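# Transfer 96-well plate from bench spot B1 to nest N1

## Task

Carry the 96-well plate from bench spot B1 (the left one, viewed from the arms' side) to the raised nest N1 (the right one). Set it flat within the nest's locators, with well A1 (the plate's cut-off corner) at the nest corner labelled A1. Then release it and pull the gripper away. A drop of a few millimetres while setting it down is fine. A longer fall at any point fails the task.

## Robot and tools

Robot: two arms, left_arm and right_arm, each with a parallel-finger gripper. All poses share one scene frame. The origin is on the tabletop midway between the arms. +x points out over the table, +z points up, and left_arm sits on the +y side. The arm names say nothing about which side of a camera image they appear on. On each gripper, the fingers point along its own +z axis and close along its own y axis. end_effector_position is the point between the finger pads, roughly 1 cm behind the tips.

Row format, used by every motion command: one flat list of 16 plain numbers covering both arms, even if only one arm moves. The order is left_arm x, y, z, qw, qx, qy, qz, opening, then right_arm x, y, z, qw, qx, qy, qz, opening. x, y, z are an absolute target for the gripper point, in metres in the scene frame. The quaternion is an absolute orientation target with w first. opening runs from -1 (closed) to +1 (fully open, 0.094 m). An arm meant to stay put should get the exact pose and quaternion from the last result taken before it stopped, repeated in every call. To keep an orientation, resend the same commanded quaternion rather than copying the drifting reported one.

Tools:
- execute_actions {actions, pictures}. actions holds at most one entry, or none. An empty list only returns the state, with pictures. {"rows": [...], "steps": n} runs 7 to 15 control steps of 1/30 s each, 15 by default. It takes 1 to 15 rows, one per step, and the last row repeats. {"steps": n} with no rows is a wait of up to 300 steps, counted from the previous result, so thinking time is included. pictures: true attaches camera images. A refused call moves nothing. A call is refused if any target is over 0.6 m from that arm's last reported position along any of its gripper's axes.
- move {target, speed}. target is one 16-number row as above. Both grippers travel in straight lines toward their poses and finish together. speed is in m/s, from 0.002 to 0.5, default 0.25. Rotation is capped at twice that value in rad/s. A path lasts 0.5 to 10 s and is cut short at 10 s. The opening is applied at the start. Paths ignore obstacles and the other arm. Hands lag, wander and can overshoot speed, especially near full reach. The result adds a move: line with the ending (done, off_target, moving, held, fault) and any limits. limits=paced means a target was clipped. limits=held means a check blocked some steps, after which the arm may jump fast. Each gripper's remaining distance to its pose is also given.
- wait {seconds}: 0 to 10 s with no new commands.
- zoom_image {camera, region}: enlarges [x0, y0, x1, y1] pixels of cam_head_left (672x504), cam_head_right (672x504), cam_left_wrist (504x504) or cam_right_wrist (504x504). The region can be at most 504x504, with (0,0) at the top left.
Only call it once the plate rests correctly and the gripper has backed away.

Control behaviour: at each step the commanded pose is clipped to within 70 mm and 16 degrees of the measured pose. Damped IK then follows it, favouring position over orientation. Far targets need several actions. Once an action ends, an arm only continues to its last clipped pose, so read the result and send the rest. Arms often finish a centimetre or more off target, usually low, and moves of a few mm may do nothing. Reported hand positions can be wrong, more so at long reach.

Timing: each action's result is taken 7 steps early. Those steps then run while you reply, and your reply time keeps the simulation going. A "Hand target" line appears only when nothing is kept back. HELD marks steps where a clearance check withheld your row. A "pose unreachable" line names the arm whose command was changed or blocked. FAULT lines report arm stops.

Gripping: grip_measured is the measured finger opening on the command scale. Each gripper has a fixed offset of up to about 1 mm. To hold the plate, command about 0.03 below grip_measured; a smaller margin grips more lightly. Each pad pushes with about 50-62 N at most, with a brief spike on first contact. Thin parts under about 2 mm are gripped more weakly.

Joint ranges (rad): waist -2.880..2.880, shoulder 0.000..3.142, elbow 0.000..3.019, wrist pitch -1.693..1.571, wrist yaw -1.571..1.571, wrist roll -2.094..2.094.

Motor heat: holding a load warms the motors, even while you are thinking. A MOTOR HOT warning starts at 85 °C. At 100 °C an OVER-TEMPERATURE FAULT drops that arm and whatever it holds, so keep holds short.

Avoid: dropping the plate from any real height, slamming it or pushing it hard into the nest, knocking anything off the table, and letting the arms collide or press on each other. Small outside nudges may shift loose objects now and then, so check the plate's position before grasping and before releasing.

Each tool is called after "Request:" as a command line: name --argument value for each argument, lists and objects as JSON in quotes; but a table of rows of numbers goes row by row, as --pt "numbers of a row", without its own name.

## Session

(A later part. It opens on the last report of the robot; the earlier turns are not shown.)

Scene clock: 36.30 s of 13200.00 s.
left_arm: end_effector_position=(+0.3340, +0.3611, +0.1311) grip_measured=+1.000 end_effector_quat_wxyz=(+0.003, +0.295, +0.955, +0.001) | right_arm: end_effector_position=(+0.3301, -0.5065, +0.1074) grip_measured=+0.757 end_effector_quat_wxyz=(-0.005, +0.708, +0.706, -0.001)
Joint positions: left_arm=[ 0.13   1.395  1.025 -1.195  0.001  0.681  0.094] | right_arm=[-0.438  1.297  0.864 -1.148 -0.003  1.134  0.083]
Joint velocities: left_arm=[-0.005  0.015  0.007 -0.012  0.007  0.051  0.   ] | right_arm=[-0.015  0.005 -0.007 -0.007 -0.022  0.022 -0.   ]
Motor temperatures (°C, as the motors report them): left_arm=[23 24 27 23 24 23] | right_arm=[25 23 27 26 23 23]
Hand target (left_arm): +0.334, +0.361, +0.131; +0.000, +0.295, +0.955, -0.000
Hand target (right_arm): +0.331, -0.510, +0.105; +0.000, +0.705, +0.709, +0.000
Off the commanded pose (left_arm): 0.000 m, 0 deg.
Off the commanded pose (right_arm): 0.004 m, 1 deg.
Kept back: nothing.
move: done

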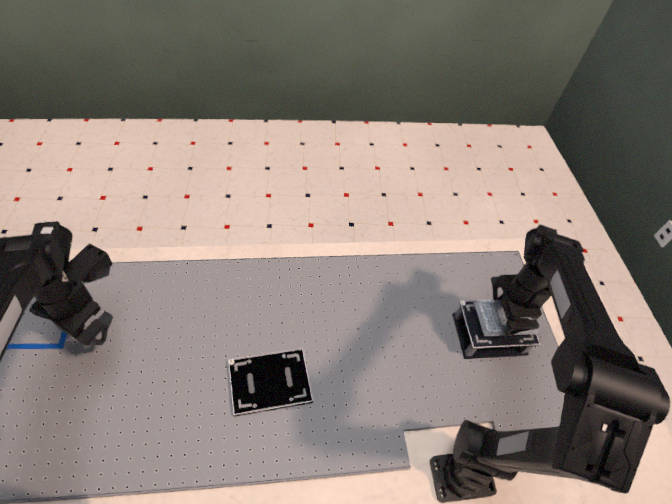

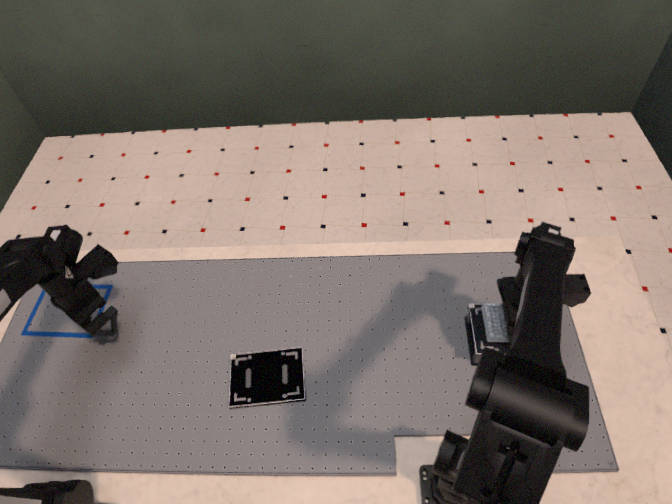

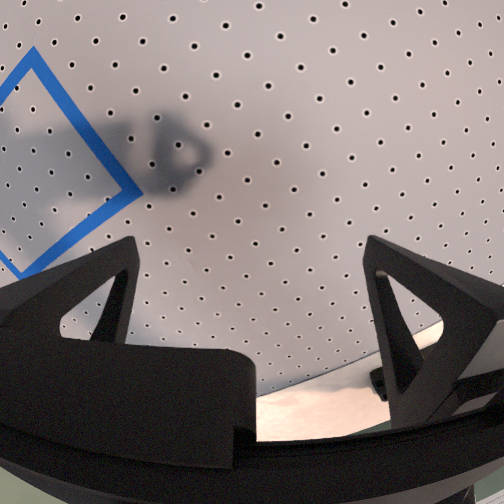

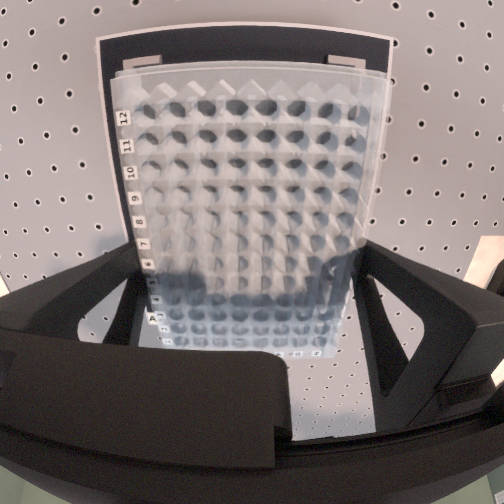

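Request:
move --target '[0.334,0.361,0.131,0,0.295,0.955,0,1,0.333,-0.5025,0.09,0,0.708,0.706,0,0.71]' --speed 0.025

Request:
zoom_image --camera "cam_right_wrist" --region '[60,0,440,200]'

Scene clock: 37.50 s of 13200.00 s.
left_arm: end_effector_position=(+0.3340, +0.3611, +0.1311) grip_measured=+1.000 end_effector_quat_wxyz=(+0.003, +0.295, +0.955, +0.001) | right_arm: end_effector_position=(+0.3308, -0.5035, +0.0933) grip_measured=+0.757 end_effector_quat_wxyz=(-0.004, +0.705, +0.709, -0.000)
Joint positions: left_arm=[ 0.13   1.395  1.025 -1.195  0.001  0.681  0.094] | right_arm=[-0.429  1.312  0.837 -1.103 -0.003  1.135  0.083]
Joint velocities: left_arm=[-0.024 -0.005  0.012 -0.017 -0.051 -0.007  0.   ] | right_arm=[-0.005 -0.015 -0.027 -0.022 -0.007  0.007 -0.001]
Motor temperatures (°C, as the motors report them): left_arm=[23 24 27 23 24 23] | right_arm=[25 23 27 26 23 23]
Hand target (left_arm): +0.334, +0.361, +0.131; +0.000, +0.295, +0.955, -0.000
Hand target (right_arm): +0.333, -0.502, +0.090; -0.000, +0.708, +0.706, -0.000
Off the commanded pose (left_arm): 0.000 m, 0 deg.
Off the commanded pose (right_arm): 0.004 m, 1 deg.
Kept back: nothing.
move: done

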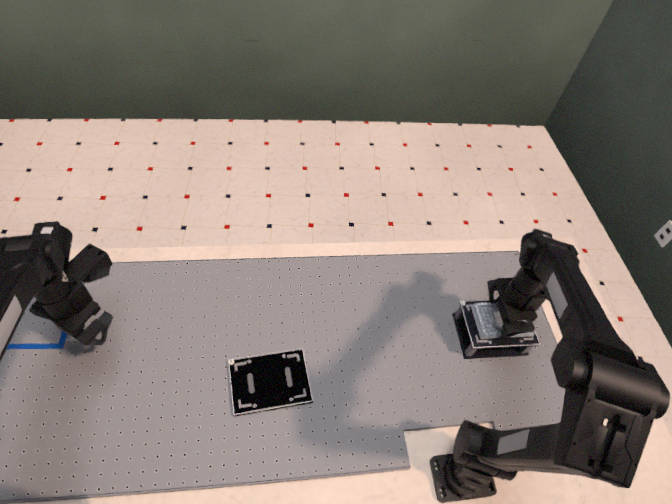

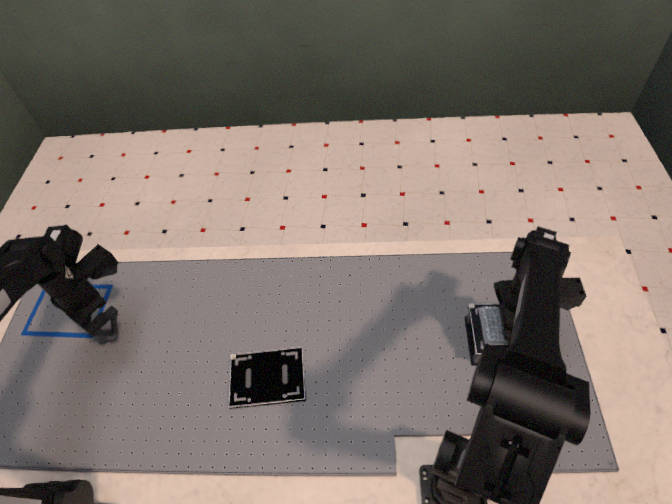

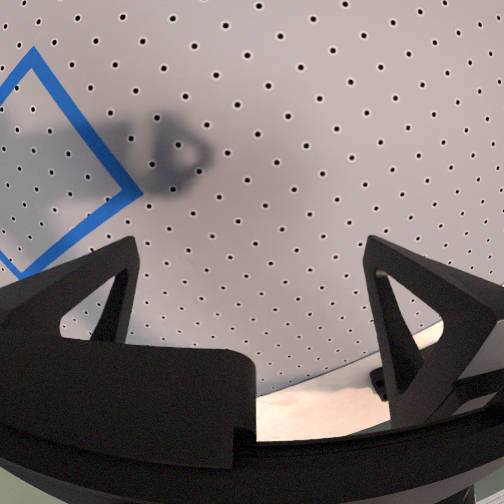

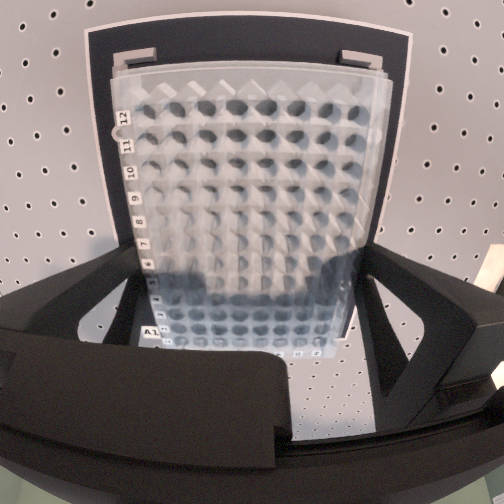

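Region (60, 0, 440, 200) of cam_right_wrist's 504x504 image, scaled by 1.326, with more detail than that image has; it fills the top 265 rows of this view, and the rest is white.

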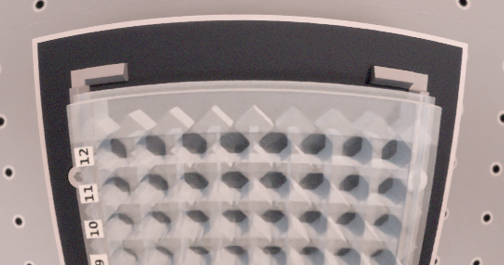

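Request:
move --target '[0.334,0.361,0.131,0,0.295,0.955,0,1,0.3315,-0.505,0.073,0,0.712,0.702,0,0.71]' --speed 0.015

Request:
zoom_image --camera "cam_right_wrist" --region '[60,0,440,200]'

Scene clock: 39.33 s of 13200.00 s.
left_arm: end_effector_position=(+0.3340, +0.3611, +0.1311) grip_measured=+1.000 end_effector_quat_wxyz=(+0.003, +0.295, +0.955, +0.001) | right_arm: end_effector_position=(+0.3327, -0.5043, +0.0821) grip_measured=+0.757 end_effector_quat_wxyz=(+0.000, +0.707, +0.707, +0.002)
Joint positions: left_arm=[ 0.13   1.395  1.025 -1.195  0.001  0.681  0.094] | right_arm=[-0.429  1.328  0.818 -1.059 -0.003  1.14   0.083]
Joint velocities: left_arm=[ 0.005 -0.005  0.007  0.012  0.007  0.022  0.   ] | right_arm=[-0.015 -0.005 -0.017  0.002 -0.081  0.022  0.001]
Motor temperatures (°C, as the motors report them): left_arm=[23 24 27 23 24 23] | right_arm=[25 23 27 26 23 23]
Hand target (left_arm): +0.334, +0.361, +0.131; +0.000, +0.295, +0.955, -0.000
Hand target (right_arm): +0.331, -0.505, +0.073; -0.000, +0.712, +0.702, +0.000
Off the commanded pose (left_arm): 0.000 m, 0 deg.
Off the commanded pose (right_arm): 0.009 m, 1 deg.
Kept back: nothing.
move: done

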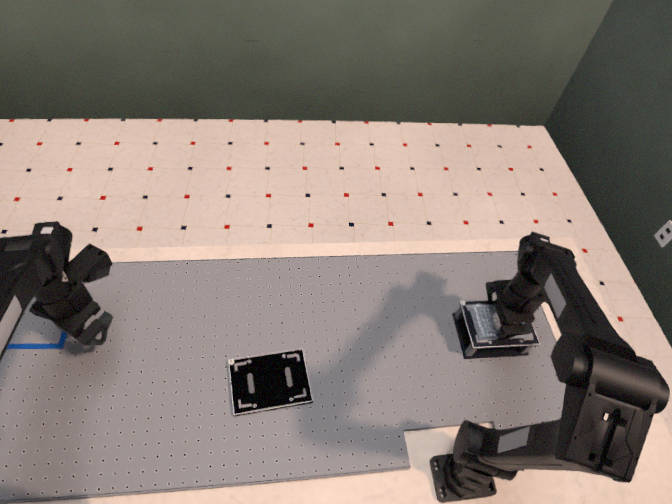

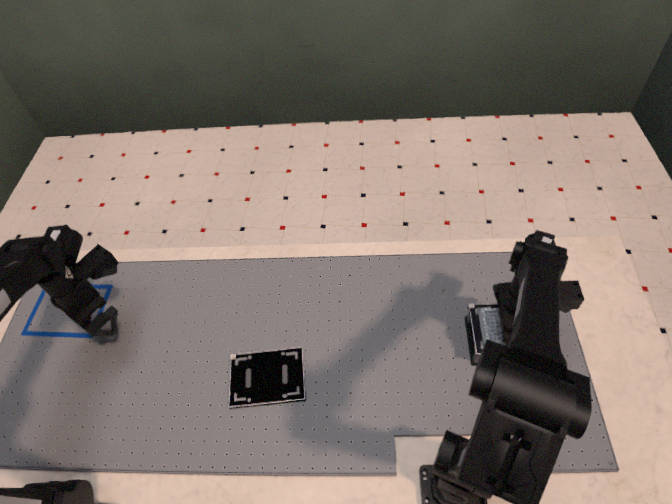

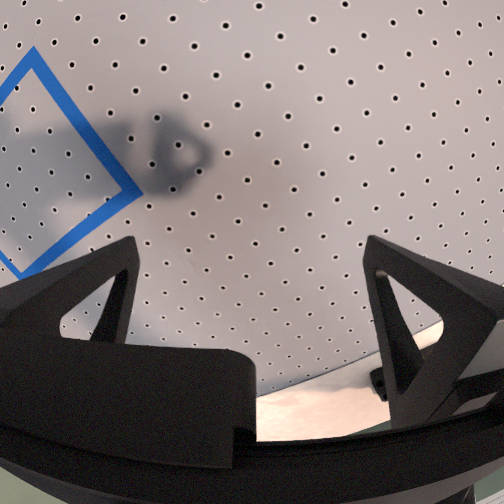

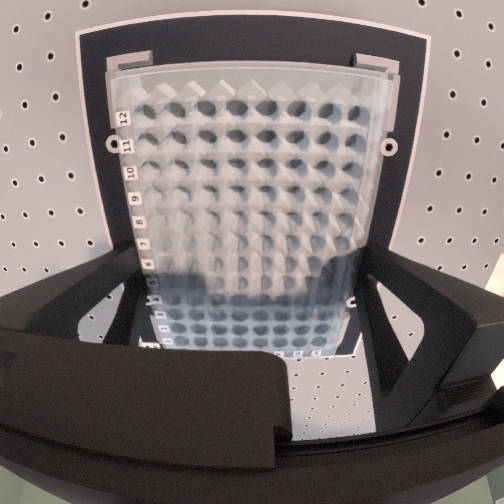

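Region (60, 0, 440, 200) of cam_right_wrist's 504x504 image, scaled by 1.326, with more detail than that image has; it fills the top 265 rows of this view, and the rest is white.

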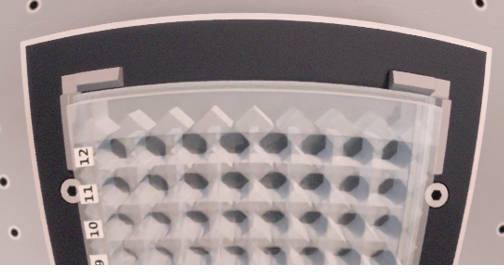

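Matches the seated view from scene 1.

Request:
move --target '[0.334,0.361,0.131,0,0.295,0.955,0,1,0.3327,-0.5043,0.082,0,0.707,0.707,0,1]'

Request:
move --target '[0.334,0.361,0.131,0,0.295,0.955,0,1,0.352,-0.514,0.19,0,0.707,0.707,0,1]' --speed 0.12

Request:
zoom_image --camera "cam_right_wrist" --region '[120,30,380,290]'

Request:
zoom_image --camera "cam_head_left" --region '[440,275,560,375]'

Scene clock: 40.27 s of 13200.00 s.
left_arm: end_effector_position=(+0.3340, +0.3611, +0.1311) grip_measured=+1.000 end_effector_quat_wxyz=(+0.003, +0.295, +0.955, +0.001) | right_arm: end_effector_position=(+0.3327, -0.5043, +0.0821) grip_measured=+1.000 end_effector_quat_wxyz=(+0.000, +0.707, +0.707, +0.002)
Joint positions: left_arm=[ 0.13   1.395  1.025 -1.195  0.001  0.681  0.094] | right_arm=[-0.429  1.328  0.818 -1.059 -0.003  1.14   0.094]
Joint velocities: left_arm=[-0.005  0.005 -0.007 -0.002 -0.007  0.007  0.   ] | right_arm=[-0.024 -0.015 -0.022 -0.017 -0.066  0.007  0.   ]
Motor temperatures (°C, as the motors report them): left_arm=[23 24 27 23 24 23] | right_arm=[25 23 27 26 23 23]
Hand target (left_arm): +0.334, +0.361, +0.131; +0.000, +0.295, +0.955, -0.000
Hand target (right_arm): +0.333, -0.504, +0.082; -0.000, +0.707, +0.707, -0.000
Off the commanded pose (left_arm): 0.000 m, 0 deg.
Off the commanded pose (right_arm): 0.000 m, 0 deg.
Kept back: nothing.
move: done

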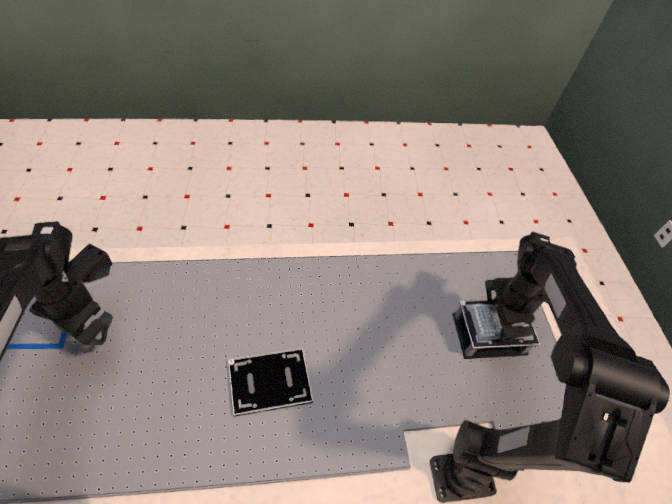

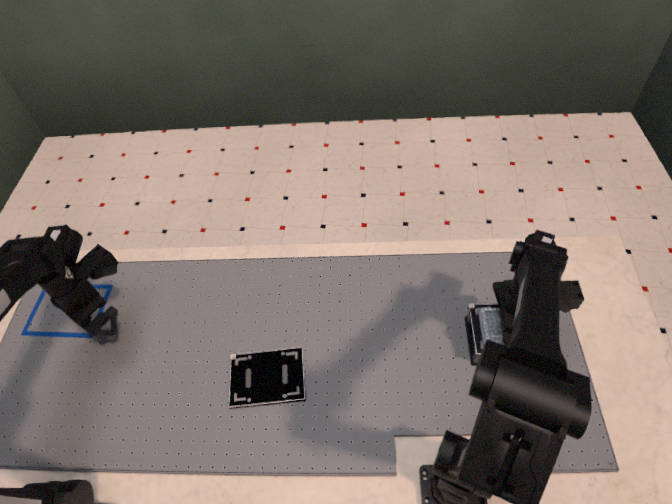

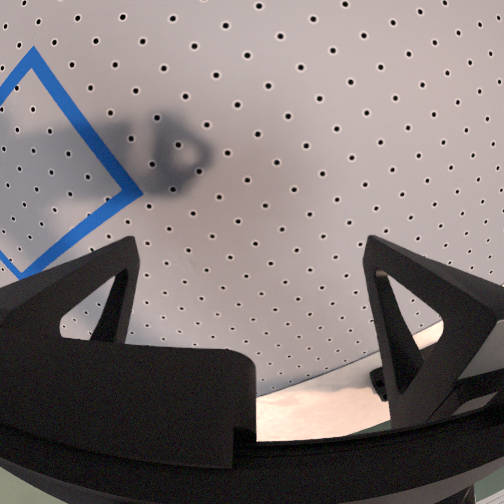

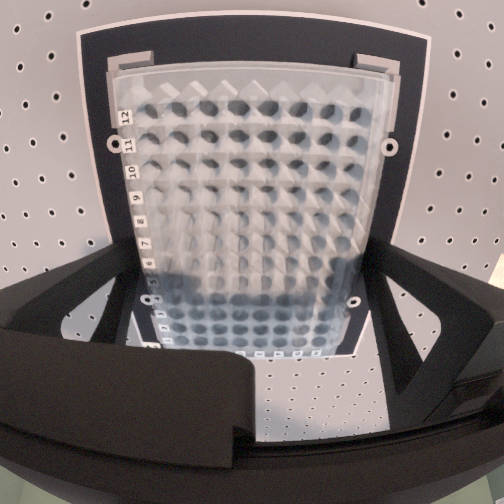

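Scene clock: 41.53 s of 13200.00 s.
left_arm: end_effector_position=(+0.3340, +0.3611, +0.1311) grip_measured=+1.000 end_effector_quat_wxyz=(+0.003, +0.295, +0.955, +0.001) | right_arm: end_effector_position=(+0.3385, -0.5071, +0.1660) grip_measured=+1.000 end_effector_quat_wxyz=(-0.023, +0.707, +0.707, -0.007)
Joint positions: left_arm=[ 0.13   1.395  1.025 -1.195  0.001  0.681  0.094] | right_arm=[-0.429  1.286  1.017 -1.351 -0.002  1.14   0.094]
Joint velocities: left_arm=[-0.005  0.005 -0.012  0.002 -0.037 -0.095  0.   ] | right_arm=[ 0.015 -0.005 -0.007 -0.017 -0.051  0.051  0.   ]
Motor temperatures (°C, as the motors report them): left_arm=[23 24 27 23 24 23] | right_arm=[25 23 27 26 23 23]
Hand target (left_arm): +0.334, +0.361, +0.131; +0.000, +0.295, +0.955, -0.000
Hand target (right_arm): +0.352, -0.514, +0.189; +0.000, +0.707, +0.707, +0.000
Off the commanded pose (left_arm): 0.000 m, 0 deg.
Off the commanded pose (right_arm): 0.028 m, 3 deg.
Kept back: nothing.
move: off_target (right_arm)

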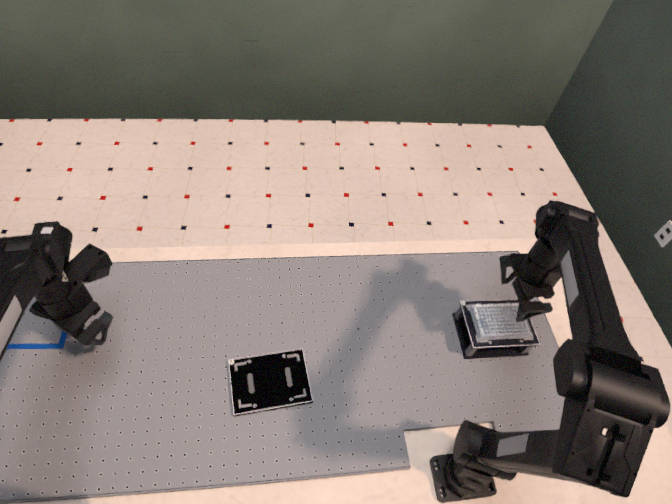

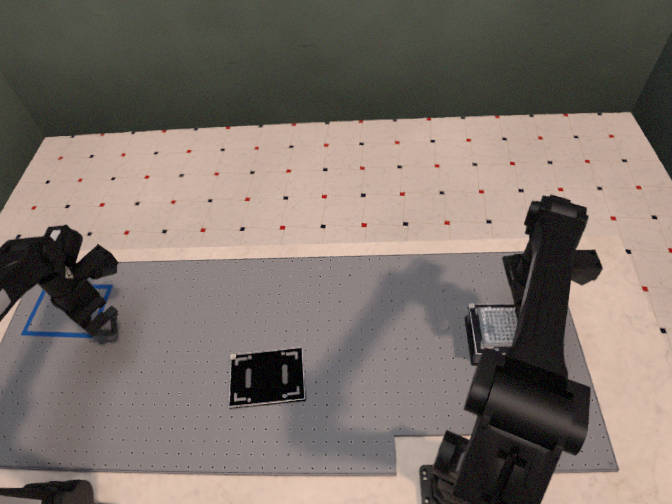

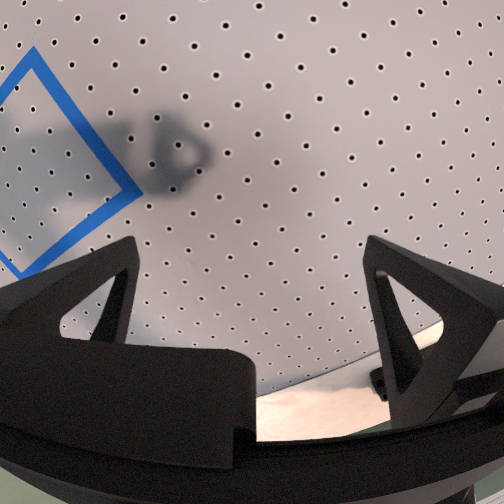

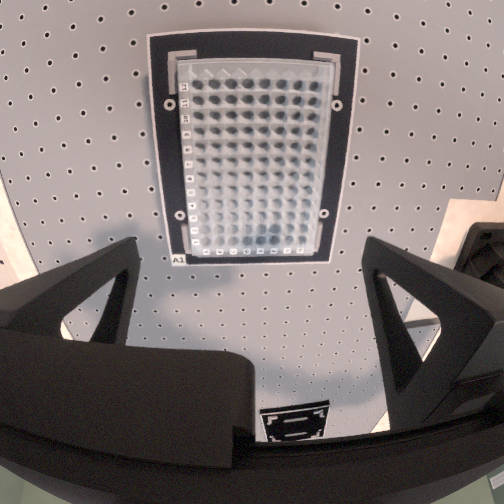

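Region (120, 30, 380, 290) of cam_right_wrist's 504x504 image, scaled by 1.938, with more detail than that image has.

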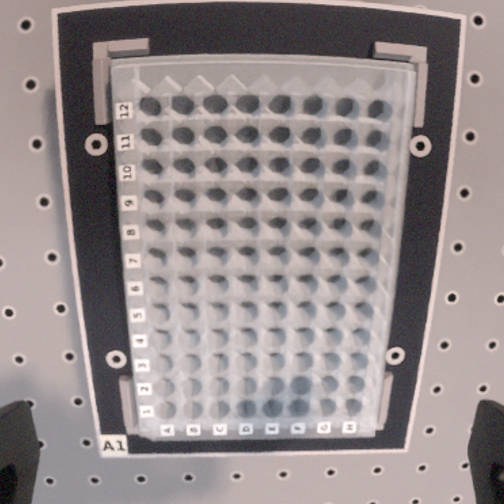

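Region (440, 275, 560, 375) of cam_head_left's 672x504 image, scaled by 4.200, with more detail than that image has.

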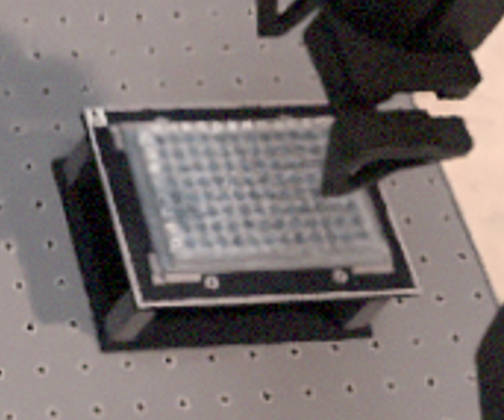

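Request:
finished_scene --scene 2

The scene is finished: the task was done.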